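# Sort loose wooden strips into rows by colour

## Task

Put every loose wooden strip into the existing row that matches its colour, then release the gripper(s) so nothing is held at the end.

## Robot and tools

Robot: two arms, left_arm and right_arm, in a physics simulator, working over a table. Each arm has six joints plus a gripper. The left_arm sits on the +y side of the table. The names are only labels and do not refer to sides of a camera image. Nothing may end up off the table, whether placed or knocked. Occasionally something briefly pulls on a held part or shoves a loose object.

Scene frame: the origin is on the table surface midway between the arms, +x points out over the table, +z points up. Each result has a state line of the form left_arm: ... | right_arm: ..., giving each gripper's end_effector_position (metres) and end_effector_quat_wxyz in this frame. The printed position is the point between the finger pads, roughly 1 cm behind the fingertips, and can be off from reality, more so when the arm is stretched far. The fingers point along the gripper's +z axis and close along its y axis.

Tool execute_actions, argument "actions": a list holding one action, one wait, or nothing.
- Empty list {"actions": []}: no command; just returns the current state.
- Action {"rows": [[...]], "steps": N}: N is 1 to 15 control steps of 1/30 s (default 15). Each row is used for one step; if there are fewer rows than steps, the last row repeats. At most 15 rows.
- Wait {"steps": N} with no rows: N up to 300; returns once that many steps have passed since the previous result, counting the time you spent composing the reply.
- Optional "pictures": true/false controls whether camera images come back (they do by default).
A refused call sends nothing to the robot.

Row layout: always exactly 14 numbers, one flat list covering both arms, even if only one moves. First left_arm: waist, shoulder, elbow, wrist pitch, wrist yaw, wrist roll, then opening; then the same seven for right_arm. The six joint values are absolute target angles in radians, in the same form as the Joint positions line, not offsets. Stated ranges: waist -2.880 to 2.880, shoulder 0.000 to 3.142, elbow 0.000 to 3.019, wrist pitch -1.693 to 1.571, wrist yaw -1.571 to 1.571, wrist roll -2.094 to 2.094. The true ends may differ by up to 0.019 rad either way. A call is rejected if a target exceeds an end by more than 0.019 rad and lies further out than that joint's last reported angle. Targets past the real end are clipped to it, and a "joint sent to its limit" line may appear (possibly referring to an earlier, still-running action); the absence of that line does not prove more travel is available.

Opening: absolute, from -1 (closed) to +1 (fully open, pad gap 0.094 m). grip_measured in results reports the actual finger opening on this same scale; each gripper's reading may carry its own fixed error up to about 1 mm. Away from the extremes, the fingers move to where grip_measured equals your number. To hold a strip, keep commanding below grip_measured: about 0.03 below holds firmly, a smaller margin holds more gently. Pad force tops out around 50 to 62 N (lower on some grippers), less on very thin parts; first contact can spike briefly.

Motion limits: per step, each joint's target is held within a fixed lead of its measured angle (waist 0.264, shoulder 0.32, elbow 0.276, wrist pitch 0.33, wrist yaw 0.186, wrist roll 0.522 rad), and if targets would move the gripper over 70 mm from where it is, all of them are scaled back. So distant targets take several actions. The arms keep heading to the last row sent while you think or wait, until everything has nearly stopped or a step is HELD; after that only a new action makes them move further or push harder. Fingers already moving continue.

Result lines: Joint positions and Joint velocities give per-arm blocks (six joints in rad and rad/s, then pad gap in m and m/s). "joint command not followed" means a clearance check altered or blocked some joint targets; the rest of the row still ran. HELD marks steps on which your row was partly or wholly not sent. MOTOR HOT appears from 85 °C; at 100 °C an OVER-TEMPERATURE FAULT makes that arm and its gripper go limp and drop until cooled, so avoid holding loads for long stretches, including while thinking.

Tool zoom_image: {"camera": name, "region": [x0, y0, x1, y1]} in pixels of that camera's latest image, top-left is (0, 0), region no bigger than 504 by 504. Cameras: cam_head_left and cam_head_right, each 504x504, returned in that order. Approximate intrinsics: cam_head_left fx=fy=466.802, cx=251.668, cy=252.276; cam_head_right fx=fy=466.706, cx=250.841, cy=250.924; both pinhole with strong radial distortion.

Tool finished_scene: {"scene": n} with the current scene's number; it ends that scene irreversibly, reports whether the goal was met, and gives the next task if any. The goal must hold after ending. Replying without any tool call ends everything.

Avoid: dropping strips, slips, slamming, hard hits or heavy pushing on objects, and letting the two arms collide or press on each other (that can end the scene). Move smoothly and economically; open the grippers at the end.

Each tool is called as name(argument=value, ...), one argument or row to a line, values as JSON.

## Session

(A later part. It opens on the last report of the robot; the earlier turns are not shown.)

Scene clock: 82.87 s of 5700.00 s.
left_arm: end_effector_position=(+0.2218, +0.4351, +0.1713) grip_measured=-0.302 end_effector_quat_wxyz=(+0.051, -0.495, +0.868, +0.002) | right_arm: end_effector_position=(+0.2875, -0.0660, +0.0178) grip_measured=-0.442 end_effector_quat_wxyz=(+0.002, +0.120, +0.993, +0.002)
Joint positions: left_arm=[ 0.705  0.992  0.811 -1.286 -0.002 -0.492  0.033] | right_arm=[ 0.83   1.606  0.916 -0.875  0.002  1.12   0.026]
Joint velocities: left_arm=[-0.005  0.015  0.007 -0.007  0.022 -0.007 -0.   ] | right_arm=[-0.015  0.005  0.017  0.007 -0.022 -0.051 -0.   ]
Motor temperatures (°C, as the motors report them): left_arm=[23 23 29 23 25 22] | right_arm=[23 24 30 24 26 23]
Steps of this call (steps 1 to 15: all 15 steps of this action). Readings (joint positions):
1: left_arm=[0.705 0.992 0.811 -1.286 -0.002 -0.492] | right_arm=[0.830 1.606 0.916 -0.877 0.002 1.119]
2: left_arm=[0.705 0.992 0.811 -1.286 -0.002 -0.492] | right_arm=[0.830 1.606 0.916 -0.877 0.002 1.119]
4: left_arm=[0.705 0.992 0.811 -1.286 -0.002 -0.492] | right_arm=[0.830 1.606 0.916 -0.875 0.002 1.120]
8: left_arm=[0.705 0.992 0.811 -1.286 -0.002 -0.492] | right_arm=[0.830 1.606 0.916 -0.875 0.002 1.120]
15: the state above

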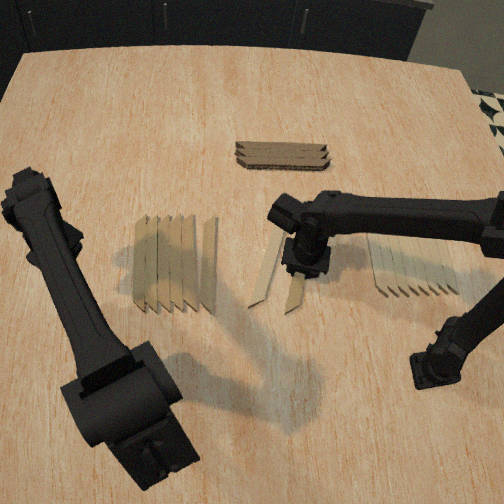

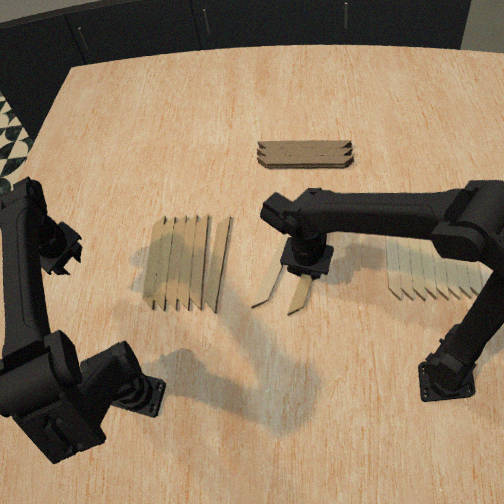

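execute_actions(
  actions=[
    {"rows":[[0.7,1.0,0.83,-1.3,0,-0.5,-0.3,0.82,1.55,1.06,-1.05,0,1.13,-0.48]]},
  ],
  pictures=false,
)

execute_actions(
  actions=[
    {"rows":[[0.7,1.0,0.83,-1.3,0,-0.5,-0.3,1.0,1.84,1.45,-1.13,0,-2.09,-0.48]]},
  ],
  pictures=false,
)

execute_actions(
  actions=[
    {"steps":50},
  ],
)

Scene clock: 87.03 s of 5700.00 s.
left_arm: end_effector_position=(+0.2218, +0.4351, +0.1713) grip_measured=-0.302 end_effector_quat_wxyz=(+0.051, -0.495, +0.868, +0.002) | right_arm: end_effector_position=(+0.2977, -0.0536, +0.0742) grip_measured=-0.442 end_effector_quat_wxyz=(+0.003, +0.120, +0.993, +0.003)
Joint positions: left_arm=[ 0.705  0.992  0.811 -1.286 -0.002 -0.492  0.033] | right_arm=[ 0.83   1.551  1.029 -1.041  0.001  1.12   0.026]
Joint velocities: left_arm=[-0.005 -0.015 -0.022 -0.012 -0.095  0.022 -0.001] | right_arm=[ 0.005  0.005 -0.002  0.007 -0.051  0.051  0.001]
Motor temperatures (°C, as the motors report them): left_arm=[23 23 29 23 25 22] | right_arm=[23 24 30 24 26 23]
Steps of this call (steps 1 to 15: the robot went on to your last target; steps 16 to 90: nothing new was sent; then 0.67 s passed at rest; steps 91 to 105: all 15 steps of this action). Readings (joint positions):
91: left_arm=[0.705 0.992 0.811 -1.286 -0.002 -0.492] | right_arm=[0.830 1.605 0.927 -0.908 0.002 1.120]
92: left_arm=[0.705 0.992 0.811 -1.286 -0.002 -0.492] | right_arm=[0.830 1.605 0.945 -0.962 0.001 1.120]
94: left_arm=[0.705 0.992 0.811 -1.286 -0.002 -0.492] | right_arm=[0.830 1.593 0.981 -1.019 0.001 1.120]
98: left_arm=[0.705 0.992 0.811 -1.286 -0.002 -0.492] | right_arm=[0.830 1.562 1.025 -1.035 0.001 1.120]
105: the state above

Scene clock: 87.53 s of 5700.00 s.
left_arm: end_effector_position=(+0.2218, +0.4351, +0.1713) grip_measured=-0.302 end_effector_quat_wxyz=(+0.051, -0.495, +0.868, +0.002) | right_arm: end_effector_position=(+0.2961, +0.0984, +0.0636) grip_measured=-0.441 end_effector_quat_wxyz=(+0.002, -0.546, +0.838, +0.001)
Joint positions: left_arm=[ 0.705  0.992  0.811 -1.286 -0.002 -0.492  0.033] | right_arm=[ 1.012  1.858  1.412 -1.119 -0.001 -0.094  0.026]
Joint velocities: left_arm=[-0.005 -0.015 -0.012 -0.012 -0.051 -0.022 -0.   ] | right_arm=[-0.054 -0.005 -0.007 -0.042  0.037 -2.703 -0.001]
Motor temperatures (°C, as the motors report them): left_arm=[23 23 29 23 25 22] | right_arm=[23 24 30 24 26 23]
Steps of this call (steps 1 to 15: all 15 steps of this action). Readings (joint positions):
1: left_arm=[0.705 0.992 0.811 -1.286 -0.002 -0.492] | right_arm=[0.835 1.562 1.040 -1.056 0.004 1.076]
2: left_arm=[0.705 0.992 0.811 -1.286 -0.002 -0.492] | right_arm=[0.846 1.589 1.070 -1.078 0.005 1.020]
4: left_arm=[0.705 0.992 0.811 -1.286 -0.002 -0.492] | right_arm=[0.885 1.668 1.152 -1.099 0.005 0.905]
8: left_arm=[0.705 0.992 0.811 -1.286 -0.002 -0.492] | right_arm=[0.963 1.818 1.336 -1.112 0.003 0.598]
15: the state above

Scene clock: 89.20 s of 5700.00 s.
left_arm: end_effector_position=(+0.2218, +0.4351, +0.1713) grip_measured=-0.302 end_effector_quat_wxyz=(+0.051, -0.495, +0.868, +0.002) | right_arm: end_effector_position=(+0.2965, +0.0975, +0.0636) grip_measured=-0.440 end_effector_quat_wxyz=(-0.001, +1.000, -0.002, +0.000)
Joint positions: left_arm=[ 0.705  0.992  0.811 -1.286 -0.002 -0.492  0.033] | right_arm=[ 1.01   1.858  1.412 -1.122 -0.001 -2.078  0.026]
Joint velocities: left_arm=[-0.005  0.015 -0.037  0.002  0.007 -0.007 -0.   ] | right_arm=[-0.005  0.005 -0.012 -0.002 -0.007 -0.066  0.001]
Motor temperatures (°C, as the motors report them): left_arm=[23 23 29 23 25 22] | right_arm=[23 24 30 24 26 23]
Steps of this call (steps 1 to 50: the robot went on to your last target). Readings (joint positions):
1: left_arm=[0.705 0.992 0.811 -1.286 -0.002 -0.492] | right_arm=[1.011 1.858 1.412 -1.120 -0.001 -0.192]
2: left_arm=[0.705 0.992 0.811 -1.286 -0.002 -0.492] | right_arm=[1.010 1.858 1.412 -1.121 -0.001 -0.290]
4: left_arm=[0.705 0.992 0.811 -1.286 -0.002 -0.492] | right_arm=[1.010 1.858 1.412 -1.122 -0.001 -0.487]
8: left_arm=[0.705 0.992 0.811 -1.286 -0.002 -0.492] | right_arm=[1.010 1.858 1.412 -1.122 -0.001 -0.881]
50: the state above

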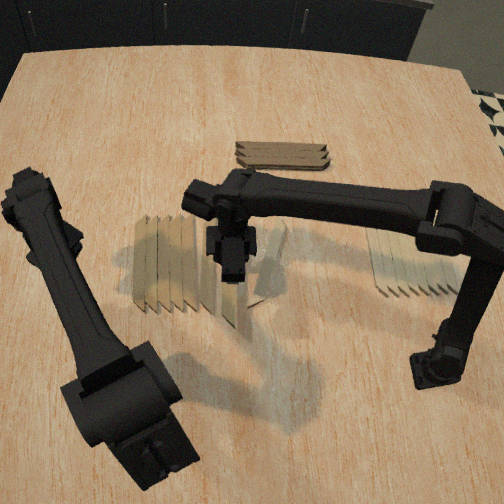

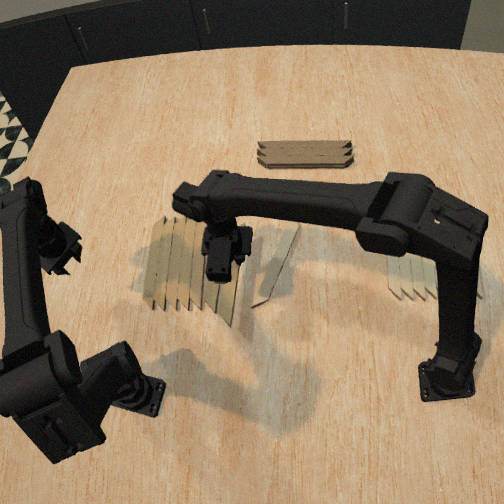

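execute_actions(
  actions=[
    {"rows":[[0.7,1.0,0.83,-1.3,0,-0.5,-0.3,0.96,1.915,1.395,-1.03,0,-2.11,-0.48]]},
  ],
)

zoom_image(
  camera="cam_head_left",
  region=[130,170,340,340],
)

Scene clock: 92.10 s of 5700.00 s.
left_arm: end_effector_position=(+0.2218, +0.4351, +0.1713) grip_measured=-0.302 end_effector_quat_wxyz=(+0.051, -0.495, +0.868, +0.002) | right_arm: end_effector_position=(+0.3231, +0.0900, +0.0288) grip_measured=-0.440 end_effector_quat_wxyz=(-0.005, +1.000, -0.019, +0.003)
Joint positions: left_arm=[ 0.705  0.992  0.811 -1.286 -0.002 -0.492  0.033] | right_arm=[ 0.961  1.912  1.391 -1.039 -0.001 -2.093  0.026]
Joint velocities: left_arm=[-0.005 -0.005 -0.022  0.007 -0.007  0.037 -0.001] | right_arm=[ 0.005 -0.015 -0.002 -0.032  0.022  0.007 -0.001]
Motor temperatures (°C, as the motors report them): left_arm=[23 23 29 23 25 22] | right_arm=[23 24 30 24 26 23]
joint sent to its limit (right arm) — the command would take joint 6 (wrist roll) past its lower limit, so that joint was sent only as far as its limit.
Steps of this call (steps 1 to 15: the robot went on to your last target; steps 16 to 72: nothing new was sent; steps 73 to 87: all 15 steps of this action). Readings (joint positions):
73: left_arm=[0.705 0.992 0.811 -1.286 -0.002 -0.492] | right_arm=[1.008 1.860 1.409 -1.107 -0.001 -2.081]
74: left_arm=[0.705 0.992 0.811 -1.286 -0.002 -0.492] | right_arm=[1.005 1.862 1.406 -1.083 -0.001 -2.083]
76: left_arm=[0.705 0.992 0.811 -1.286 -0.002 -0.492] | right_arm=[0.992 1.876 1.405 -1.052 -0.001 -2.087]
80: left_arm=[0.705 0.992 0.811 -1.286 -0.002 -0.492] | right_arm=[0.967 1.903 1.399 -1.039 -0.001 -2.091]
87: the state above

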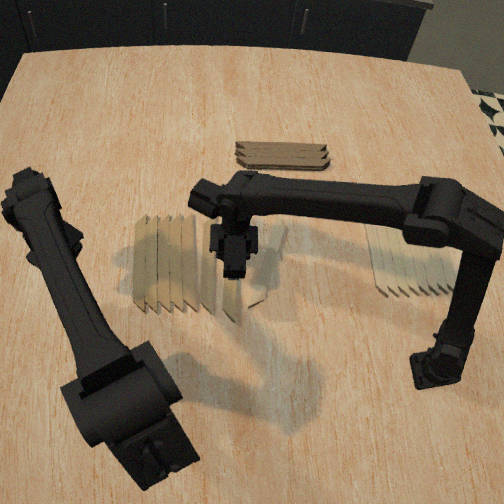

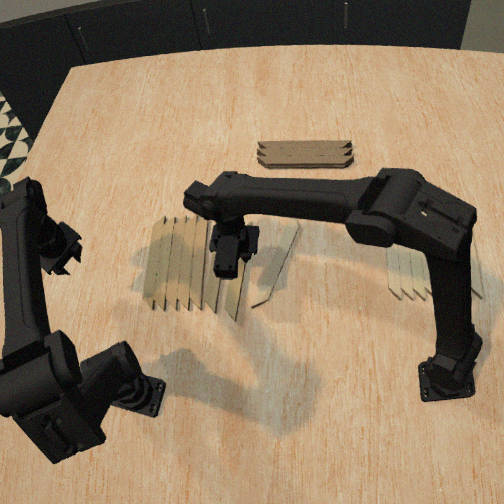

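Region (130, 170, 340, 340) of cam_head_left's 504x504 image, scaled by 2.400, with more detail than that image has; it fills the top 408 rows of this view, and the rest is white.

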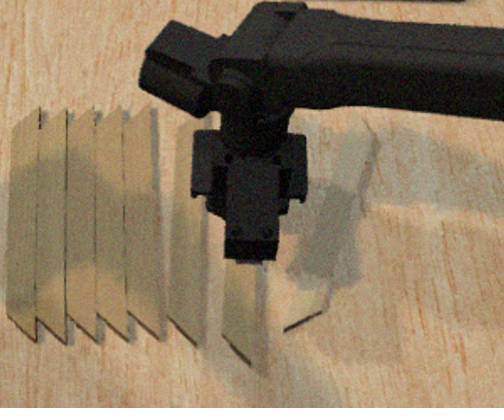

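execute_actions(
  actions=[
    {"rows":[[0.7,1.0,0.83,-1.3,0,-0.5,-0.3,0.925,1.94,1.47,-1.06,0,-2.09,-0.48],[0.7,1.0,0.83,-1.3,0,-0.5,-0.3,0.925,1.94,1.47,-1.06,0,-2.09,-0.48],[0.7,1.0,0.83,-1.3,0,-0.5,-0.3,0.925,1.94,1.47,-1.06,0,-2.09,-0.48],[0.7,1.0,0.83,-1.3,0,-0.5,-0.3,0.925,1.965,1.47,-1.06,0,-2.09,-0.48]]},
  ],
)

zoom_image(
  camera="cam_head_left",
  region=[130,170,340,340],
)

Scene clock: 96.53 s of 5700.00 s.
left_arm: end_effector_position=(+0.2218, +0.4351, +0.1713) grip_measured=-0.302 end_effector_quat_wxyz=(+0.051, -0.495, +0.868, +0.002) | right_arm: end_effector_position=(+0.3420, +0.0885, +0.0206) grip_measured=-0.440 end_effector_quat_wxyz=(+0.001, +0.999, -0.034, -0.001)
Joint positions: left_arm=[ 0.705  0.992  0.811 -1.286 -0.002 -0.492  0.033] | right_arm=[ 0.931  1.951  1.429 -1.052 -0.    -2.093  0.026]
Joint velocities: left_arm=[-0.015 -0.005  0.007 -0.002  0.037 -0.081 -0.001] | right_arm=[ 0.005  0.005 -0.022  0.017  0.037 -0.022  0.001]
Motor temperatures (°C, as the motors report them): left_arm=[23 23 29 23 25 22] | right_arm=[23 25 30 24 26 23]
joint sent to its limit (right arm) — the command would take joint 6 (wrist roll) past its lower limit, so that joint was sent only as far as its limit.
Steps of this call (steps 1 to 15: the robot went on to your last target; steps 16 to 90: nothing new was sent; then 0.93 s passed at rest; steps 91 to 105: all 15 steps of this action). Readings (joint positions):
91: left_arm=[0.705 0.992 0.811 -1.286 -0.002 -0.492] | right_arm=[0.960 1.913 1.394 -1.042 -0.001 -2.093]
92: left_arm=[0.705 0.992 0.811 -1.286 -0.002 -0.492] | right_arm=[0.958 1.916 1.400 -1.048 -0.001 -2.093]
94: left_arm=[0.705 0.992 0.811 -1.286 -0.002 -0.492] | right_arm=[0.951 1.923 1.413 -1.051 -0.001 -2.093]
98: left_arm=[0.705 0.992 0.811 -1.286 -0.002 -0.492] | right_arm=[0.935 1.941 1.428 -1.051 -0.001 -2.093]
105: the state above

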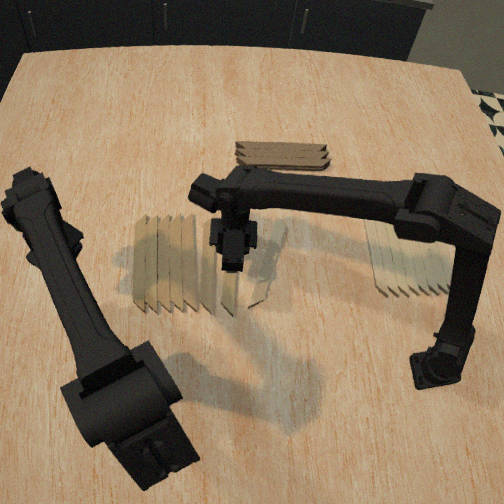

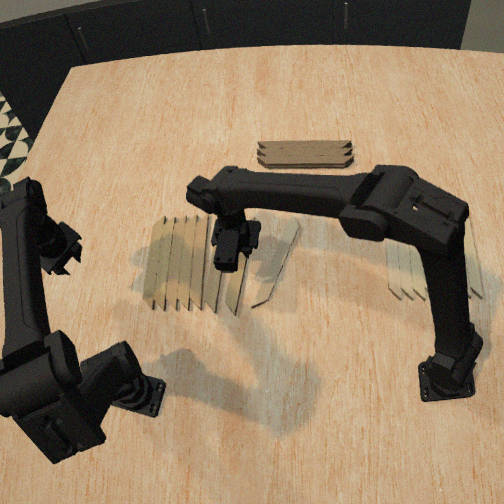

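Region (130, 170, 340, 340) of cam_head_left's 504x504 image, scaled by 2.400, with more detail than that image has; it fills the top 408 rows of this view, and the rest is white.

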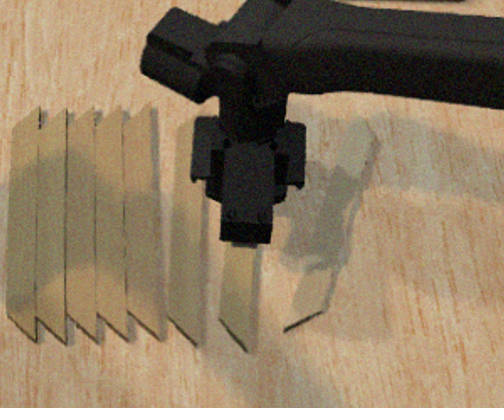

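execute_actions(
  actions=[
    {"rows":[[0.7,1.0,0.83,-1.3,0,-0.5,-0.3,0.925,1.965,1.47,-1.06,0,-2.09,-0.3]],"steps":7},
  ],
  pictures=false,
)

execute_actions(
  actions=[
    {"rows":[[0.7,1.0,0.83,-1.3,0,-0.5,-0.3,0.925,1.87,1.49,-1.15,0,-2.09,-0.3]],"steps":10},
  ],
  pictures=false,
)

execute_actions(
  actions=[
    {"rows":[[0.7,1.0,0.83,-1.3,0,-0.5,-0.3,0.855,1.71,1.2,-1.03,0,1.23,0.2]]},
  ],
  pictures=false,
)

execute_actions(
  actions=[
    {"steps":40},
  ],
)

zoom_image(
  camera="cam_head_left",
  region=[130,170,340,340],
)

Scene clock: 104.07 s of 5700.00 s.
left_arm: end_effector_position=(+0.2218, +0.4351, +0.1713) grip_measured=-0.302 end_effector_quat_wxyz=(+0.051, -0.495, +0.868, +0.002) | right_arm: end_effector_position=(+0.3420, +0.0885, +0.0206) grip_measured=-0.303 end_effector_quat_wxyz=(+0.001, +0.999, -0.034, -0.001)
Joint positions: left_arm=[ 0.705  0.992  0.811 -1.286 -0.002 -0.492  0.033] | right_arm=[ 0.931  1.951  1.429 -1.052 -0.    -2.093  0.033]
Joint velocities: left_arm=[-0.005  0.005 -0.007  0.007 -0.051 -0.022  0.001] | right_arm=[ 0.005 -0.005 -0.022 -0.012 -0.022  0.007 -0.001]
Motor temperatures (°C, as the motors report them): left_arm=[23 23 30 23 25 22] | right_arm=[23 25 31 24 26 23]
Steps of this call (steps 1 to 15: the robot went on to your last target; steps 16 to 90: nothing new was sent; then 4.30 s passed at rest; steps 91 to 97: all 7 steps of this action). Readings (joint positions):
91: left_arm=[0.705 0.992 0.811 -1.286 -0.002 -0.492] | right_arm=[0.931 1.951 1.429 -1.052 -0.000 -2.093]
92: left_arm=[0.705 0.992 0.811 -1.286 -0.002 -0.492] | right_arm=[0.931 1.951 1.429 -1.052 -0.000 -2.093]
94: left_arm=[0.705 0.992 0.811 -1.286 -0.002 -0.492] | right_arm=[0.931 1.951 1.429 -1.052 -0.000 -2.093]
97: the state above

Scene clock: 104.40 s of 5700.00 s.
left_arm: end_effector_position=(+0.2218, +0.4351, +0.1713) grip_measured=-0.302 end_effector_quat_wxyz=(+0.051, -0.495, +0.868, +0.002) | right_arm: end_effector_position=(+0.3374, +0.0816, +0.0653) grip_measured=-0.303 end_effector_quat_wxyz=(+0.001, +0.999, -0.034, -0.001)
Joint positions: left_arm=[ 0.705  0.992  0.811 -1.286 -0.002 -0.492  0.033] | right_arm=[ 0.931  1.878  1.446 -1.141 -0.    -2.093  0.033]
Joint velocities: left_arm=[ 0.005 -0.005 -0.007  0.002 -0.007 -0.066  0.   ] | right_arm=[-0.015 -0.112  0.09  -0.017  0.022 -0.007  0.   ]
Motor temperatures (°C, as the motors report them): left_arm=[23 23 30 23 25 22] | right_arm=[23 25 31 24 26 23]
Steps of this call (steps 1 to 10: all 10 steps of this action). Readings (joint positions):
1: left_arm=[0.705 0.992 0.811 -1.286 -0.002 -0.492] | right_arm=[0.931 1.949 1.431 -1.068 -0.000 -2.093]
2: left_arm=[0.705 0.992 0.811 -1.286 -0.002 -0.492] | right_arm=[0.931 1.945 1.433 -1.094 -0.000 -2.093]
4: left_arm=[0.705 0.992 0.811 -1.286 -0.002 -0.492] | right_arm=[0.931 1.927 1.433 -1.127 -0.000 -2.093]
8: left_arm=[0.705 0.992 0.811 -1.286 -0.002 -0.492] | right_arm=[0.931 1.889 1.439 -1.141 -0.000 -2.093]
10: the state above

Scene clock: 104.90 s of 5700.00 s.
left_arm: end_effector_position=(+0.2218, +0.4351, +0.1713) grip_measured=-0.302 end_effector_quat_wxyz=(+0.051, -0.495, +0.868, +0.002) | right_arm: end_effector_position=(+0.3266, -0.0034, +0.0579) grip_measured=+0.198 end_effector_quat_wxyz=(-0.002, +0.700, -0.714, -0.000)
Joint positions: left_arm=[ 0.705  0.992  0.811 -1.286 -0.002 -0.492  0.033] | right_arm=[ 0.85   1.71   1.182 -1.039 -0.    -0.652  0.056]
Joint velocities: left_arm=[-0.005 -0.005 -0.002 -0.012 -0.066  0.037  0.001] | right_arm=[-0.005 -0.015 -0.017  0.007  0.066  2.762  0.   ]
Motor temperatures (°C, as the motors report them): left_arm=[23 23 30 23 25 22] | right_arm=[23 25 31 24 26 23]
Steps of this call (steps 1 to 15: all 15 steps of this action). Readings (joint positions):
1: left_arm=[0.705 0.992 0.811 -1.286 -0.002 -0.492] | right_arm=[0.928 1.861 1.421 -1.113 -0.001 -2.021]
2: left_arm=[0.705 0.992 0.811 -1.286 -0.002 -0.492] | right_arm=[0.923 1.826 1.361 -1.070 -0.002 -1.927]
4: left_arm=[0.705 0.992 0.811 -1.286 -0.002 -0.492] | right_arm=[0.899 1.754 1.242 -1.050 -0.002 -1.732]
8: left_arm=[0.705 0.992 0.811 -1.286 -0.002 -0.492] | right_arm=[0.854 1.710 1.182 -1.048 -0.000 -1.341]
15: the state above

Scene clock: 106.23 s of 5700.00 s.
left_arm: end_effector_position=(+0.2218, +0.4351, +0.1713) grip_measured=-0.302 end_effector_quat_wxyz=(+0.051, -0.495, +0.868, +0.002) | right_arm: end_effector_position=(+0.3267, -0.0033, +0.0579) grip_measured=+0.198 end_effector_quat_wxyz=(+0.001, +0.158, +0.987, +0.002)
Joint positions: left_arm=[ 0.705  0.992  0.811 -1.286 -0.002 -0.492  0.033] | right_arm=[ 0.85   1.71   1.182 -1.039 -0.     1.217  0.056]
Joint velocities: left_arm=[-0.015 -0.005 -0.002 -0.007 -0.022 -0.037 -0.001] | right_arm=[-0.005 -0.005  0.017 -0.007  0.051 -0.007 -0.   ]
Motor temperatures (°C, as the motors report them): left_arm=[23 23 30 23 25 22] | right_arm=[23 25 31 24 26 23]
Steps of this call (steps 1 to 40: the robot went on to your last target). Readings (joint positions):
1: left_arm=[0.705 0.992 0.811 -1.286 -0.002 -0.492] | right_arm=[0.850 1.710 1.182 -1.039 -0.000 -0.554]
2: left_arm=[0.705 0.992 0.811 -1.286 -0.002 -0.492] | right_arm=[0.850 1.710 1.182 -1.039 -0.000 -0.455]
4: left_arm=[0.705 0.992 0.811 -1.286 -0.002 -0.492] | right_arm=[0.850 1.710 1.182 -1.039 -0.000 -0.258]
8: left_arm=[0.705 0.992 0.811 -1.286 -0.002 -0.492] | right_arm=[0.850 1.710 1.182 -1.039 -0.000 0.135]
40: the state above

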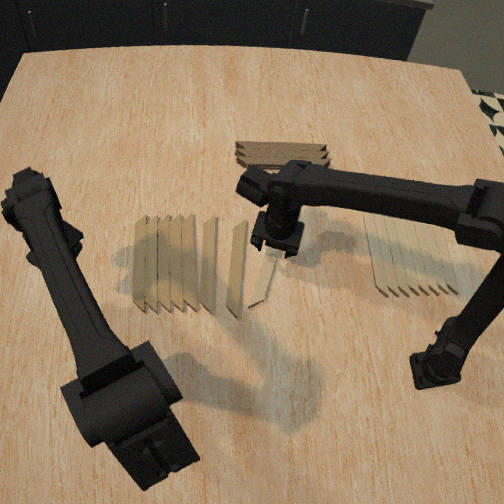

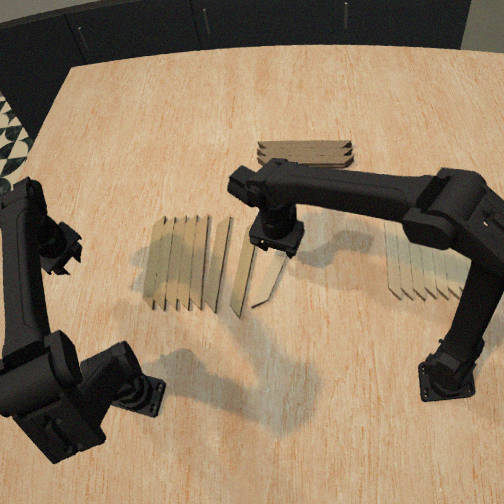

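Region (130, 170, 340, 340) of cam_head_left's 504x504 image, scaled by 2.400, with more detail than that image has; it fills the top 408 rows of this view, and the rest is white.

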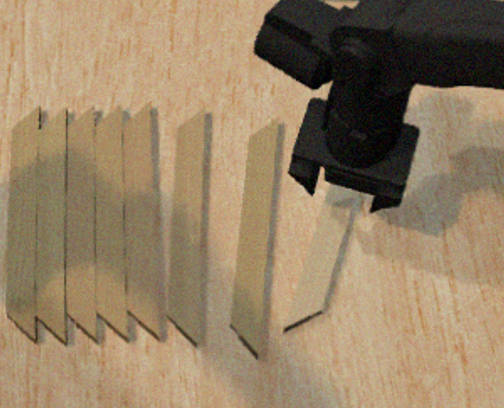

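Slightly nearer, descend.

execute_actions(
  actions=[
    {"rows":[[0.7,1.0,0.83,-1.3,0,-0.5,-0.3,0.89,1.77,1.135,-0.93,0,1.26,0.2]]},
  ],
  pictures=false,
)

execute_actions(
  actions=[
    {"rows":[[0.7,1.0,0.83,-1.3,0,-0.5,-0.3,0.89,1.77,1.135,-0.93,0,1.26,-0.48]]},
  ],
)

Scene clock: 109.80 s of 5700.00 s.
left_arm: end_effector_position=(+0.2218, +0.4351, +0.1713) grip_measured=-0.302 end_effector_quat_wxyz=(+0.051, -0.495, +0.868, +0.002) | right_arm: end_effector_position=(+0.3119, +0.0041, +0.0162) grip_measured=+0.198 end_effector_quat_wxyz=(-0.001, +0.156, +0.988, -0.001)
Joint positions: left_arm=[ 0.705  0.992  0.811 -1.286 -0.002 -0.492  0.033] | right_arm=[ 0.884  1.768  1.133 -0.939 -0.     1.247  0.056]
Joint velocities: left_arm=[ 0.005 -0.015  0.012  0.002  0.022 -0.051  0.001] | right_arm=[-0.005  0.015 -0.017  0.022  0.022 -0.037  0.   ]
Motor temperatures (°C, as the motors report them): left_arm=[23 23 30 23 25 22] | right_arm=[23 25 31 24 26 23]
Steps of this call (steps 1 to 30: the robot went on to your last target; steps 31 to 90: nothing new was sent; then 0.07 s passed at rest; steps 91 to 105: all 15 steps of this action). Readings (joint positions):
91: left_arm=[0.705 0.992 0.811 -1.286 -0.002 -0.492] | right_arm=[0.852 1.711 1.175 -1.020 0.000 1.223]
92: left_arm=[0.705 0.992 0.811 -1.286 -0.002 -0.492] | right_arm=[0.855 1.712 1.167 -0.988 0.000 1.228]
94: left_arm=[0.705 0.992 0.811 -1.286 -0.002 -0.492] | right_arm=[0.865 1.727 1.152 -0.954 0.000 1.235]
98: left_arm=[0.705 0.992 0.811 -1.286 -0.002 -0.492] | right_arm=[0.883 1.762 1.135 -0.943 0.000 1.243]
105: the state above

Scene clock: 110.30 s of 5700.00 s.
left_arm: end_effector_position=(+0.2218, +0.4351, +0.1713) grip_measured=-0.302 end_effector_quat_wxyz=(+0.051, -0.495, +0.868, +0.002) | right_arm: end_effector_position=(+0.3121, +0.0042, +0.0162) grip_measured=-0.438 end_effector_quat_wxyz=(-0.000, +0.157, +0.988, -0.001)
Joint positions: left_arm=[ 0.705  0.992  0.811 -1.286 -0.002 -0.492  0.033] | right_arm=[ 0.884  1.768  1.133 -0.938  0.     1.248  0.026]
Joint velocities: left_arm=[-0.005 -0.015 -0.012  0.002 -0.037  0.007  0.   ] | right_arm=[-0.005  0.015 -0.007  0.022 -0.007  0.022  0.   ]
Motor temperatures (°C, as the motors report them): left_arm=[23 23 30 23 25 22] | right_arm=[23 25 31 24 26 23]
Steps of this call (steps 1 to 15: all 15 steps of this action). Readings (joint positions):
1: left_arm=[0.705 0.992 0.811 -1.286 -0.002 -0.492] | right_arm=[0.884 1.768 1.133 -0.938 -0.000 1.248]
2: left_arm=[0.705 0.992 0.811 -1.286 -0.002 -0.492] | right_arm=[0.884 1.768 1.133 -0.938 -0.000 1.248]
4: left_arm=[0.705 0.992 0.811 -1.286 -0.002 -0.492] | right_arm=[0.884 1.768 1.133 -0.938 0.000 1.248]
8: left_arm=[0.705 0.992 0.811 -1.286 -0.002 -0.492] | right_arm=[0.884 1.768 1.133 -0.938 0.000 1.248]
15: the state above

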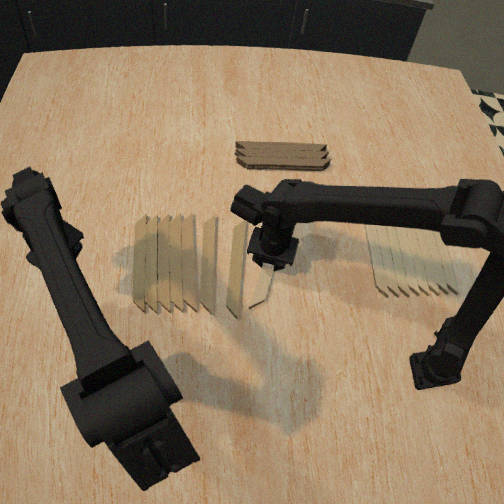

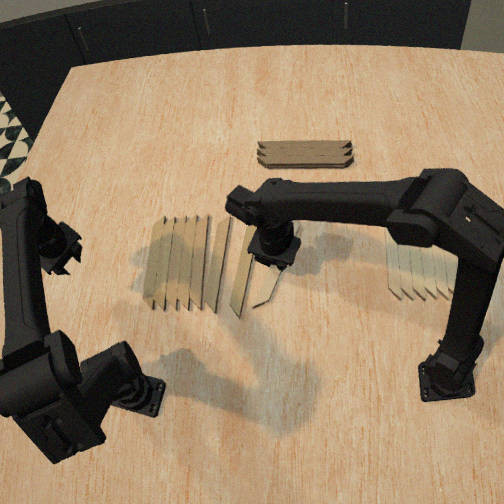

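Set down at r=.40, waist .7, with roll -1.9, then regrasp at 1.24.

execute_actions(
  actions=[
    {"rows":[[0.7,1.0,0.83,-1.3,0,-0.5,-0.3,0.89,1.68,1.2,-1.05,0,1.26,-0.48]],"steps":10},
  ],
  pictures=false,
)

execute_actions(
  actions=[
    {"rows":[[0.7,1.0,0.83,-1.3,0,-0.5,-0.3,0.7,1.53,0.99,-1.0,0,-1.91,-0.48]]},
  ],
  pictures=false,
)

execute_actions(
  actions=[
    {"steps":30},
  ],
  pictures=false,
)

execute_actions(
  actions=[
    {"rows":[[0.7,1.0,0.83,-1.3,0,-0.5,-0.3,0.7,1.605,0.925,-0.87,0,-1.91,-0.48]]},
  ],
  pictures=false,
)

execute_actions(
  actions=[
    {"rows":[[0.7,1.0,0.83,-1.3,0,-0.5,-0.3,0.7,1.605,0.925,-0.87,0,-1.91,0.2]],"steps":10},
  ],
  pictures=false,
)

execute_actions(
  actions=[
    {"rows":[[0.7,1.0,0.83,-1.3,0,-0.5,-0.3,0.7,1.53,1.01,-1.01,0,-1.91,0.2]],"steps":10},
  ],
  pictures=false,
)

execute_actions(
  actions=[
    {"rows":[[0.7,1.0,0.83,-1.3,0,-0.5,-0.3,0.7,1.53,1.01,-1.01,0,1.255,0.2]]},
  ],
  pictures=false,
)

execute_actions(
  actions=[
    {"steps":30},
  ],
  pictures=false,
)

execute_actions(
  actions=[
    {"rows":[[0.7,1.0,0.83,-1.3,0,-0.5,-0.3,0.7,1.605,0.925,-0.87,0,1.255,0.2]]},
  ],
  pictures=false,
)

execute_actions(
  actions=[
    {"rows":[[0.7,1.0,0.83,-1.3,0,-0.5,-0.3,0.7,1.605,0.925,-0.87,0,1.255,-0.48]]},
  ],
)

Scene clock: 118.73 s of 5700.00 s.
left_arm: end_effector_position=(+0.2218, +0.4351, +0.1713) grip_measured=-0.302 end_effector_quat_wxyz=(+0.051, -0.495, +0.868, +0.002) | right_arm: end_effector_position=(+0.3080, -0.0014, +0.0605) grip_measured=-0.438 end_effector_quat_wxyz=(+0.000, +0.157, +0.988, +0.000)
Joint positions: left_arm=[ 0.705  0.992  0.811 -1.286 -0.002 -0.492  0.033] | right_arm=[ 0.884  1.685  1.157 -1.041  0.     1.249  0.026]
Joint velocities: left_arm=[-0.005 -0.015  0.002 -0.007 -0.037 -0.037 -0.001] | right_arm=[ 0.015 -0.063  0.11  -0.012 -0.095 -0.022 -0.001]
Motor temperatures (°C, as the motors report them): left_arm=[23 23 30 23 25 22] | right_arm=[23 25 30 24 26 23]
Steps of this call (steps 1 to 15: the robot went on to your last target; steps 16 to 90: nothing new was sent; then 5.10 s passed at rest; steps 91 to 100: all 10 steps of this action). Readings (joint positions):
91: left_arm=[0.705 0.992 0.811 -1.286 -0.002 -0.492] | right_arm=[0.884 1.765 1.136 -0.956 0.000 1.248]
92: left_arm=[0.705 0.992 0.811 -1.286 -0.002 -0.492] | right_arm=[0.884 1.760 1.139 -0.988 0.000 1.248]
94: left_arm=[0.705 0.992 0.811 -1.286 -0.002 -0.492] | right_arm=[0.884 1.737 1.139 -1.026 0.000 1.248]
98: left_arm=[0.705 0.992 0.811 -1.286 -0.002 -0.492] | right_arm=[0.884 1.694 1.149 -1.041 0.000 1.249]
100: the state above

Scene clock: 119.23 s of 5700.00 s.
left_arm: end_effector_position=(+0.2218, +0.4351, +0.1713) grip_measured=-0.302 end_effector_quat_wxyz=(+0.051, -0.495, +0.868, +0.002) | right_arm: end_effector_position=(+0.3303, -0.1032, +0.0637) grip_measured=-0.438 end_effector_quat_wxyz=(+0.004, -0.422, +0.907, +0.000)
Joint positions: left_arm=[ 0.705  0.992  0.811 -1.286 -0.002 -0.492  0.033] | right_arm=[ 0.688  1.534  0.977 -1.007  0.002 -0.134  0.026]
Joint velocities: left_arm=[ 0.005  0.005  0.002  0.007 -0.022 -0.022 -0.002] | right_arm=[ 0.063  0.015 -0.007 -0.012 -0.051 -2.762 -0.   ]
Motor temperatures (°C, as the motors report them): left_arm=[23 23 30 23 25 22] | right_arm=[23 25 30 24 26 23]
Steps of this call (steps 1 to 15: all 15 steps of this action). Readings (joint positions):
1: left_arm=[0.705 0.992 0.811 -1.286 -0.002 -0.492] | right_arm=[0.876 1.676 1.145 -1.031 -0.003 1.192]
2: left_arm=[0.705 0.992 0.811 -1.286 -0.002 -0.492] | right_arm=[0.862 1.656 1.116 -1.015 -0.006 1.118]
4: left_arm=[0.705 0.992 0.811 -1.286 -0.002 -0.492] | right_arm=[0.803 1.603 1.043 -1.009 -0.006 0.943]
8: left_arm=[0.705 0.992 0.811 -1.286 -0.002 -0.492] | right_arm=[0.681 1.539 0.977 -1.009 0.004 0.553]
15: the state above

Scene clock: 120.23 s of 5700.00 s.
left_arm: end_effector_position=(+0.2218, +0.4351, +0.1713) grip_measured=-0.302 end_effector_quat_wxyz=(+0.051, -0.495, +0.868, +0.002) | right_arm: end_effector_position=(+0.3296, -0.1024, +0.0637) grip_measured=-0.438 end_effector_quat_wxyz=(-0.003, +0.967, -0.254, +0.003)
Joint positions: left_arm=[ 0.705  0.992  0.811 -1.286 -0.002 -0.492  0.033] | right_arm=[ 0.691  1.534  0.977 -1.007  0.002 -1.888  0.026]
Joint velocities: left_arm=[ 0.015 -0.015  0.012  0.007 -0.007  0.022  0.001] | right_arm=[ 0.005 -0.005 -0.002 -0.012 -0.022 -0.095 -0.   ]
Motor temperatures (°C, as the motors report them): left_arm=[23 23 30 23 25 22] | right_arm=[23 25 30 24 26 23]
Steps of this call (steps 1 to 30: the robot went on to your last target). Readings (joint positions):
1: left_arm=[0.705 0.992 0.811 -1.286 -0.002 -0.492] | right_arm=[0.690 1.534 0.977 -1.007 0.002 -0.233]
2: left_arm=[0.705 0.992 0.811 -1.286 -0.002 -0.492] | right_arm=[0.690 1.534 0.977 -1.007 0.002 -0.332]
4: left_arm=[0.705 0.992 0.811 -1.286 -0.002 -0.492] | right_arm=[0.691 1.534 0.977 -1.007 0.002 -0.528]
8: left_arm=[0.705 0.992 0.811 -1.286 -0.002 -0.492] | right_arm=[0.691 1.534 0.977 -1.007 0.002 -0.921]
30: the state above

Scene clock: 120.73 s of 5700.00 s.
left_arm: end_effector_position=(+0.2218, +0.4351, +0.1713) grip_measured=-0.302 end_effector_quat_wxyz=(+0.051, -0.495, +0.868, +0.002) | right_arm: end_effector_position=(+0.3269, -0.1048, +0.0160) grip_measured=-0.438 end_effector_quat_wxyz=(+0.001, +0.968, -0.249, -0.000)
Joint positions: left_arm=[ 0.705  0.992  0.811 -1.286 -0.002 -0.492  0.033] | right_arm=[ 0.691  1.612  0.918 -0.88   0.001 -1.898  0.026]
Joint velocities: left_arm=[-0.015 -0.005 -0.012  0.002 -0.051 -0.007  0.   ] | right_arm=[0.015 0.005 0.012 0.012 0.007 0.066 0.001]
Motor temperatures (°C, as the motors report them): left_arm=[23 23 30 23 25 22] | right_arm=[23 25 30 24 26 23]
Steps of this call (steps 1 to 15: all 15 steps of this action). Readings (joint positions):
1: left_arm=[0.705 0.992 0.811 -1.286 -0.002 -0.492] | right_arm=[0.691 1.537 0.970 -0.983 0.001 -1.890]
2: left_arm=[0.705 0.992 0.811 -1.286 -0.002 -0.492] | right_arm=[0.691 1.540 0.959 -0.941 0.001 -1.892]
4: left_arm=[0.705 0.992 0.811 -1.286 -0.002 -0.492] | right_arm=[0.691 1.563 0.942 -0.898 0.001 -1.894]
8: left_arm=[0.705 0.992 0.811 -1.286 -0.002 -0.492] | right_arm=[0.691 1.607 0.923 -0.883 0.001 -1.896]
15: the state above

Scene clock: 121.07 s of 5700.00 s.
left_arm: end_effector_position=(+0.2218, +0.4351, +0.1713) grip_measured=-0.302 end_effector_quat_wxyz=(+0.051, -0.495, +0.868, +0.002) | right_arm: end_effector_position=(+0.3270, -0.1047, +0.0160) grip_measured=+0.197 end_effector_quat_wxyz=(+0.001, +0.968, -0.249, -0.000)
Joint positions: left_arm=[ 0.705  0.992  0.811 -1.286 -0.002 -0.492  0.033] | right_arm=[ 0.691  1.612  0.918 -0.879  0.001 -1.898  0.056]
Joint velocities: left_arm=[ 0.005  0.015  0.027 -0.017  0.022 -0.022 -0.001] | right_arm=[-0.005  0.015  0.012 -0.012  0.007 -0.007  0.001]
Motor temperatures (°C, as the motors report them): left_arm=[23 23 30 23 25 22] | right_arm=[23 25 30 24 26 23]
Steps of this call (steps 1 to 10: all 10 steps of this action). Readings (joint positions):
1: left_arm=[0.705 0.992 0.811 -1.286 -0.002 -0.492] | right_arm=[0.691 1.612 0.918 -0.879 0.001 -1.898]
2: left_arm=[0.705 0.992 0.811 -1.286 -0.002 -0.492] | right_arm=[0.691 1.612 0.918 -0.879 0.001 -1.898]
4: left_arm=[0.705 0.992 0.811 -1.286 -0.002 -0.492] | right_arm=[0.691 1.612 0.918 -0.879 0.001 -1.898]
8: left_arm=[0.705 0.992 0.811 -1.286 -0.002 -0.492] | right_arm=[0.691 1.612 0.918 -0.879 0.001 -1.898]
10: the state above

Scene clock: 121.40 s of 5700.00 s.
left_arm: end_effector_position=(+0.2218, +0.4351, +0.1713) grip_measured=-0.302 end_effector_quat_wxyz=(+0.051, -0.495, +0.868, +0.002) | right_arm: end_effector_position=(+0.3307, -0.1013, +0.0660) grip_measured=+0.197 end_effector_quat_wxyz=(-0.008, +0.968, -0.249, +0.006)
Joint positions: left_arm=[ 0.705  0.992  0.811 -1.286 -0.002 -0.492  0.033] | right_arm=[ 0.691  1.527  0.976 -0.999  0.001 -1.899  0.056]
Joint velocities: left_arm=[-0.005  0.005  0.012  0.012 -0.007 -0.007 -0.002] | right_arm=[ 0.005 -0.054  0.056 -0.017 -0.007 -0.007  0.002]
Motor temperatures (°C, as the motors report them): left_arm=[23 23 30 23 25 22] | right_arm=[23 25 30 24 26 23]
Steps of this call (steps 1 to 10: all 10 steps of this action). Readings (joint positions):
1: left_arm=[0.705 0.992 0.811 -1.286 -0.002 -0.492] | right_arm=[0.691 1.609 0.924 -0.903 0.001 -1.898]
2: left_arm=[0.705 0.992 0.811 -1.286 -0.002 -0.492] | right_arm=[0.691 1.604 0.933 -0.942 0.001 -1.898]
4: left_arm=[0.705 0.992 0.811 -1.286 -0.002 -0.492] | right_arm=[0.691 1.580 0.946 -0.984 0.001 -1.899]
8: left_arm=[0.705 0.992 0.811 -1.286 -0.002 -0.492] | right_arm=[0.691 1.535 0.969 -0.999 0.001 -1.899]
10: the state above

Scene clock: 121.90 s of 5700.00 s.
left_arm: end_effector_position=(+0.2218, +0.4351, +0.1713) grip_measured=-0.302 end_effector_quat_wxyz=(+0.051, -0.495, +0.868, +0.002) | right_arm: end_effector_position=(+0.3304, -0.1016, +0.0663) grip_measured=+0.198 end_effector_quat_wxyz=(+0.009, -0.557, +0.830, +0.001)
Joint positions: left_arm=[ 0.705  0.992  0.811 -1.286 -0.002 -0.492  0.033] | right_arm=[ 0.691  1.527  0.976 -1.002  0.001 -0.442  0.056]
Joint velocities: left_arm=[-0.015  0.015  0.002 -0.017 -0.051  0.007  0.001] | right_arm=[ 0.005 -0.005 -0.012  0.002 -0.007  2.733 -0.   ]
Motor temperatures (°C, as the motors report them): left_arm=[23 23 30 23 25 22] | right_arm=[23 25 30 24 26 23]
Steps of this call (steps 1 to 15: all 15 steps of this action). Readings (joint positions):
1: left_arm=[0.705 0.992 0.811 -1.286 -0.002 -0.492] | right_arm=[0.691 1.527 0.976 -1.000 0.001 -1.820]
2: left_arm=[0.705 0.992 0.811 -1.286 -0.002 -0.492] | right_arm=[0.691 1.527 0.976 -1.000 0.001 -1.721]
4: left_arm=[0.705 0.992 0.811 -1.286 -0.002 -0.492] | right_arm=[0.691 1.527 0.976 -1.002 0.001 -1.524]
8: left_arm=[0.705 0.992 0.811 -1.286 -0.002 -0.492] | right_arm=[0.691 1.527 0.976 -1.002 0.001 -1.131]
15: the state above

Scene clock: 122.90 s of 5700.00 s.
left_arm: end_effector_position=(+0.2218, +0.4351, +0.1713) grip_measured=-0.302 end_effector_quat_wxyz=(+0.051, -0.495, +0.868, +0.002) | right_arm: end_effector_position=(+0.3304, -0.1016, +0.0663) grip_measured=+0.198 end_effector_quat_wxyz=(+0.006, +0.245, +0.970, +0.007)
Joint positions: left_arm=[ 0.705  0.992  0.811 -1.286 -0.002 -0.492  0.033] | right_arm=[ 0.691  1.527  0.976 -1.002  0.001  1.234  0.056]
Joint velocities: left_arm=[-0.005  0.015 -0.007 -0.002 -0.022  0.022 -0.001] | right_arm=[ 0.005  0.015 -0.017 -0.017 -0.022  0.007 -0.   ]
Motor temperatures (°C, as the motors report them): left_arm=[23 23 30 23 25 22] | right_arm=[23 25 30 24 26 23]
Steps of this call (steps 1 to 30: the robot went on to your last target). Readings (joint positions):
1: left_arm=[0.705 0.992 0.811 -1.286 -0.002 -0.492] | right_arm=[0.691 1.527 0.976 -1.002 0.001 -0.344]
2: left_arm=[0.705 0.992 0.811 -1.286 -0.002 -0.492] | right_arm=[0.691 1.527 0.976 -1.002 0.001 -0.246]
4: left_arm=[0.705 0.992 0.811 -1.286 -0.002 -0.492] | right_arm=[0.691 1.527 0.976 -1.002 0.001 -0.049]
8: left_arm=[0.705 0.992 0.811 -1.286 -0.002 -0.492] | right_arm=[0.691 1.527 0.976 -1.002 0.001 0.344]
30: the state above

Scene clock: 123.40 s of 5700.00 s.
left_arm: end_effector_position=(+0.2218, +0.4351, +0.1713) grip_measured=-0.302 end_effector_quat_wxyz=(+0.051, -0.495, +0.868, +0.002) | right_arm: end_effector_position=(+0.3274, -0.1043, +0.0171) grip_measured=+0.198 end_effector_quat_wxyz=(+0.001, +0.249, +0.969, -0.000)
Joint positions: left_arm=[ 0.705  0.992  0.811 -1.286 -0.002 -0.492  0.033] | right_arm=[ 0.691  1.61   0.919 -0.88   0.001  1.243  0.056]
Joint velocities: left_arm=[-0.005  0.005 -0.007 -0.012  0.022 -0.095 -0.001] | right_arm=[-0.005 -0.024  0.012  0.002 -0.007  0.081 -0.001]
Motor temperatures (°C, as the motors report them): left_arm=[23 23 30 23 25 22] | right_arm=[23 25 30 24 26 23]
Steps of this call (steps 1 to 15: all 15 steps of this action). Readings (joint positions):
1: left_arm=[0.705 0.992 0.811 -1.286 -0.002 -0.492] | right_arm=[0.691 1.529 0.969 -0.979 0.001 1.237]
2: left_arm=[0.705 0.992 0.811 -1.286 -0.002 -0.492] | right_arm=[0.691 1.534 0.960 -0.939 0.001 1.238]
4: left_arm=[0.705 0.992 0.811 -1.286 -0.002 -0.492] | right_arm=[0.691 1.559 0.945 -0.897 0.001 1.240]
8: left_arm=[0.705 0.992 0.811 -1.286 -0.002 -0.492] | right_arm=[0.691 1.604 0.924 -0.883 0.001 1.242]
15: the state above

Scene clock: 123.90 s of 5700.00 s.
left_arm: end_effector_position=(+0.2218, +0.4351, +0.1713) grip_measured=-0.302 end_effector_quat_wxyz=(+0.051, -0.495, +0.868, +0.002) | right_arm: end_effector_position=(+0.3275, -0.1041, +0.0171) grip_measured=-0.441 end_effector_quat_wxyz=(+0.001, +0.249, +0.968, +0.000)
Joint positions: left_arm=[ 0.705  0.992  0.811 -1.286 -0.002 -0.492  0.033] | right_arm=[ 0.691  1.61   0.919 -0.879  0.001  1.244  0.026]
Joint velocities: left_arm=[ 0.005 -0.005 -0.012 -0.022 -0.066 -0.022  0.   ] | right_arm=[-0.005 -0.015  0.002 -0.007  0.022 -0.022 -0.   ]
Motor temperatures (°C, as the motors report them): left_arm=[23 23 30 23 25 22] | right_arm=[23 25 30 24 26 23]
Steps of this call (steps 1 to 15: all 15 steps of this action). Readings (joint positions):
1: left_arm=[0.705 0.992 0.811 -1.286 -0.002 -0.492] | right_arm=[0.691 1.610 0.919 -0.880 0.001 1.243]
2: left_arm=[0.705 0.992 0.811 -1.286 -0.002 -0.492] | right_arm=[0.691 1.610 0.919 -0.880 0.001 1.243]
4: left_arm=[0.705 0.992 0.811 -1.286 -0.002 -0.492] | right_arm=[0.691 1.610 0.919 -0.879 0.001 1.244]
8: left_arm=[0.705 0.992 0.811 -1.286 -0.002 -0.492] | right_arm=[0.691 1.610 0.919 -0.879 0.001 1.244]
15: the state above

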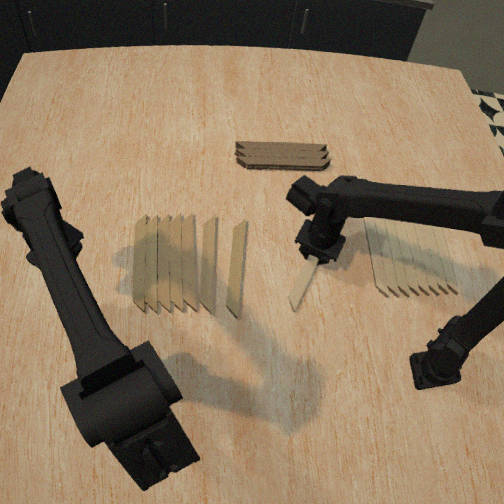

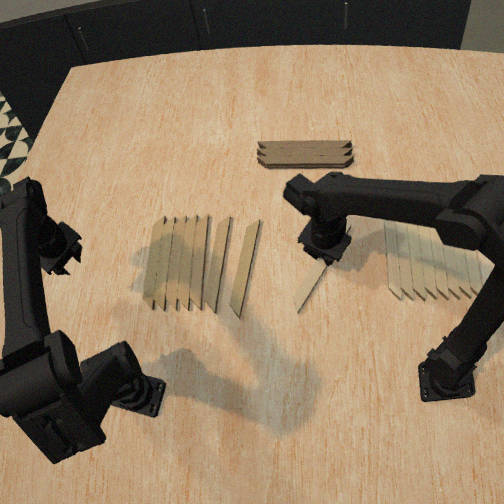

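execute_actions(
  actions=[
    {"rows":[[0.2,1.2,0.9,-1.2,0,0.3,0.8,0.68,1.54,0.97,-0.96,0,1.0,-0.48]],"steps":8},
  ],
  pictures=false,
)

execute_actions(
  actions=[
    {"rows":[[-0.51,1.52,0.99,-1.0,0,0.92,0.8,0.45,1.51,0.88,-0.91,0,0.49,-0.48]]},
  ],
  pictures=false,
)

execute_actions(
  actions=[
    {"steps":25},
  ],
)

zoom_image(
  camera="cam_head_left",
  region=[190,160,470,340],
)

Scene clock: 130.40 s of 5700.00 s.
left_arm: end_effector_position=(+0.3024, +0.3209, +0.1352) grip_measured=+0.797 end_effector_quat_wxyz=(+0.010, -0.016, +1.000, +0.001) | right_arm: end_effector_position=(+0.3208, -0.1103, +0.0407) grip_measured=-0.441 end_effector_quat_wxyz=(-0.002, +0.156, +0.988, -0.003)
Joint positions: left_arm=[ 0.247  1.205  0.865 -1.21   0.     0.054  0.084] | right_arm=[ 0.691  1.551  0.924 -0.951  0.001  1.052  0.026]
Joint velocities: left_arm=[-1.695  0.415 -0.017  0.12   0.198  1.707  0.   ] | right_arm=[-0.015 -0.132  0.056 -0.012 -0.022 -0.286  0.001]
Motor temperatures (°C, as the motors report them): left_arm=[23 23 30 23 25 22] | right_arm=[23 25 30 24 26 23]
Steps of this call (steps 1 to 15: the robot went on to your last target; steps 16 to 90: nothing new was sent; then 3.23 s passed at rest; steps 91 to 98: all 8 steps of this action). Readings (joint positions):
91: left_arm=[0.689 1.002 0.813 -1.282 -0.008 -0.438] | right_arm=[0.691 1.608 0.921 -0.892 0.001 1.208]
92: left_arm=[0.647 1.025 0.822 -1.271 -0.010 -0.369] | right_arm=[0.691 1.602 0.922 -0.914 0.001 1.168]
94: left_arm=[0.525 1.097 0.844 -1.244 -0.009 -0.224] | right_arm=[0.691 1.583 0.922 -0.941 0.001 1.111]
98: the state above

Scene clock: 130.90 s of 5700.00 s.
left_arm: end_effector_position=(+0.2857, +0.0411, +0.0596) grip_measured=+0.798 end_effector_quat_wxyz=(-0.007, +0.682, +0.732, -0.003) | right_arm: end_effector_position=(+0.3669, -0.1956, +0.0347) grip_measured=-0.441 end_effector_quat_wxyz=(+0.001, +0.018, +1.000, -0.000)
Joint positions: left_arm=[-0.541  1.525  0.953 -1.013  0.005  0.799  0.084] | right_arm=[ 0.44   1.53   0.88  -0.92   0.002  0.525  0.026]
Joint velocities: left_arm=[-0.659 -0.005  0.09   0.007 -0.007  0.769 -0.   ] | right_arm=[ 0.073 -0.015 -0.007  0.012 -0.037 -0.139 -0.   ]
Motor temperatures (°C, as the motors report them): left_arm=[23 23 30 23 25 22] | right_arm=[23 25 30 24 26 23]
Steps of this call (steps 1 to 15: all 15 steps of this action). Readings (joint positions):
1: left_arm=[0.193 1.227 0.866 -1.194 0.002 0.104] | right_arm=[0.678 1.546 0.922 -0.946 -0.005 0.991]
2: left_arm=[0.143 1.257 0.875 -1.168 0.002 0.153] | right_arm=[0.653 1.541 0.915 -0.936 -0.009 0.915]
4: left_arm=[0.047 1.339 0.901 -1.116 0.001 0.258] | right_arm=[0.562 1.533 0.900 -0.924 -0.007 0.776]
8: left_arm=[-0.167 1.477 0.939 -1.044 -0.000 0.496] | right_arm=[0.421 1.530 0.884 -0.920 0.006 0.615]
15: the state above

Scene clock: 131.73 s of 5700.00 s.
left_arm: end_effector_position=(+0.2960, +0.0497, +0.0611) grip_measured=+0.798 end_effector_quat_wxyz=(-0.004, +0.709, +0.705, -0.001) | right_arm: end_effector_position=(+0.3666, -0.1950, +0.0347) grip_measured=-0.441 end_effector_quat_wxyz=(+0.001, +0.005, +1.000, -0.000)
Joint positions: left_arm=[-0.509  1.525  0.958 -1.012  0.002  0.907  0.084] | right_arm=[ 0.442  1.53   0.88  -0.92   0.002  0.502  0.026]
Joint velocities: left_arm=[-0.005 -0.015 -0.002  0.007 -0.007  0.022  0.   ] | right_arm=[-0.005 -0.015  0.002  0.002  0.037  0.007 -0.   ]
Motor temperatures (°C, as the motors report them): left_arm=[23 23 30 23 25 22] | right_arm=[23 25 30 24 26 23]
Steps of this call (steps 1 to 25: the robot went on to your last target). Readings (joint positions):
1: left_arm=[-0.556 1.525 0.957 -1.012 0.006 0.822] | right_arm=[0.441 1.530 0.880 -0.920 0.002 0.520]
2: left_arm=[-0.558 1.525 0.958 -1.012 0.006 0.840] | right_arm=[0.442 1.530 0.880 -0.920 0.002 0.516]
4: left_arm=[-0.545 1.525 0.958 -1.012 0.005 0.865] | right_arm=[0.442 1.530 0.880 -0.920 0.002 0.511]
8: left_arm=[-0.512 1.525 0.958 -1.012 0.002 0.890] | right_arm=[0.442 1.530 0.880 -0.920 0.002 0.505]
25: the state above

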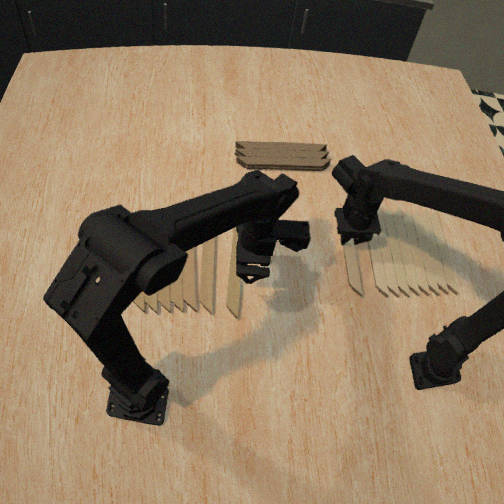

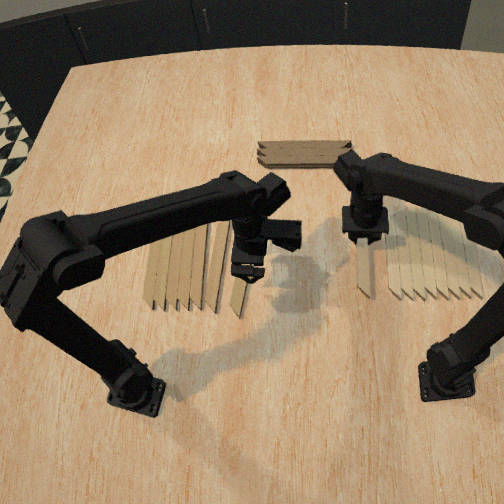

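Region (190, 160, 470, 340) of cam_head_left's 504x504 image, scaled by 1.800, with more detail than that image has; it fills the top 324 rows of this view, and the rest is white.

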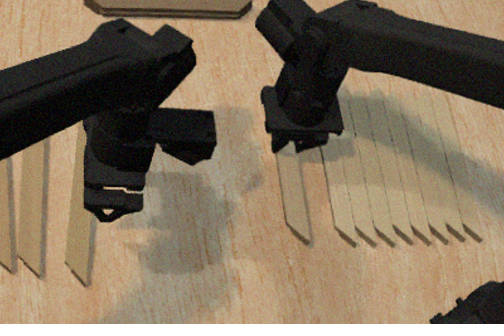

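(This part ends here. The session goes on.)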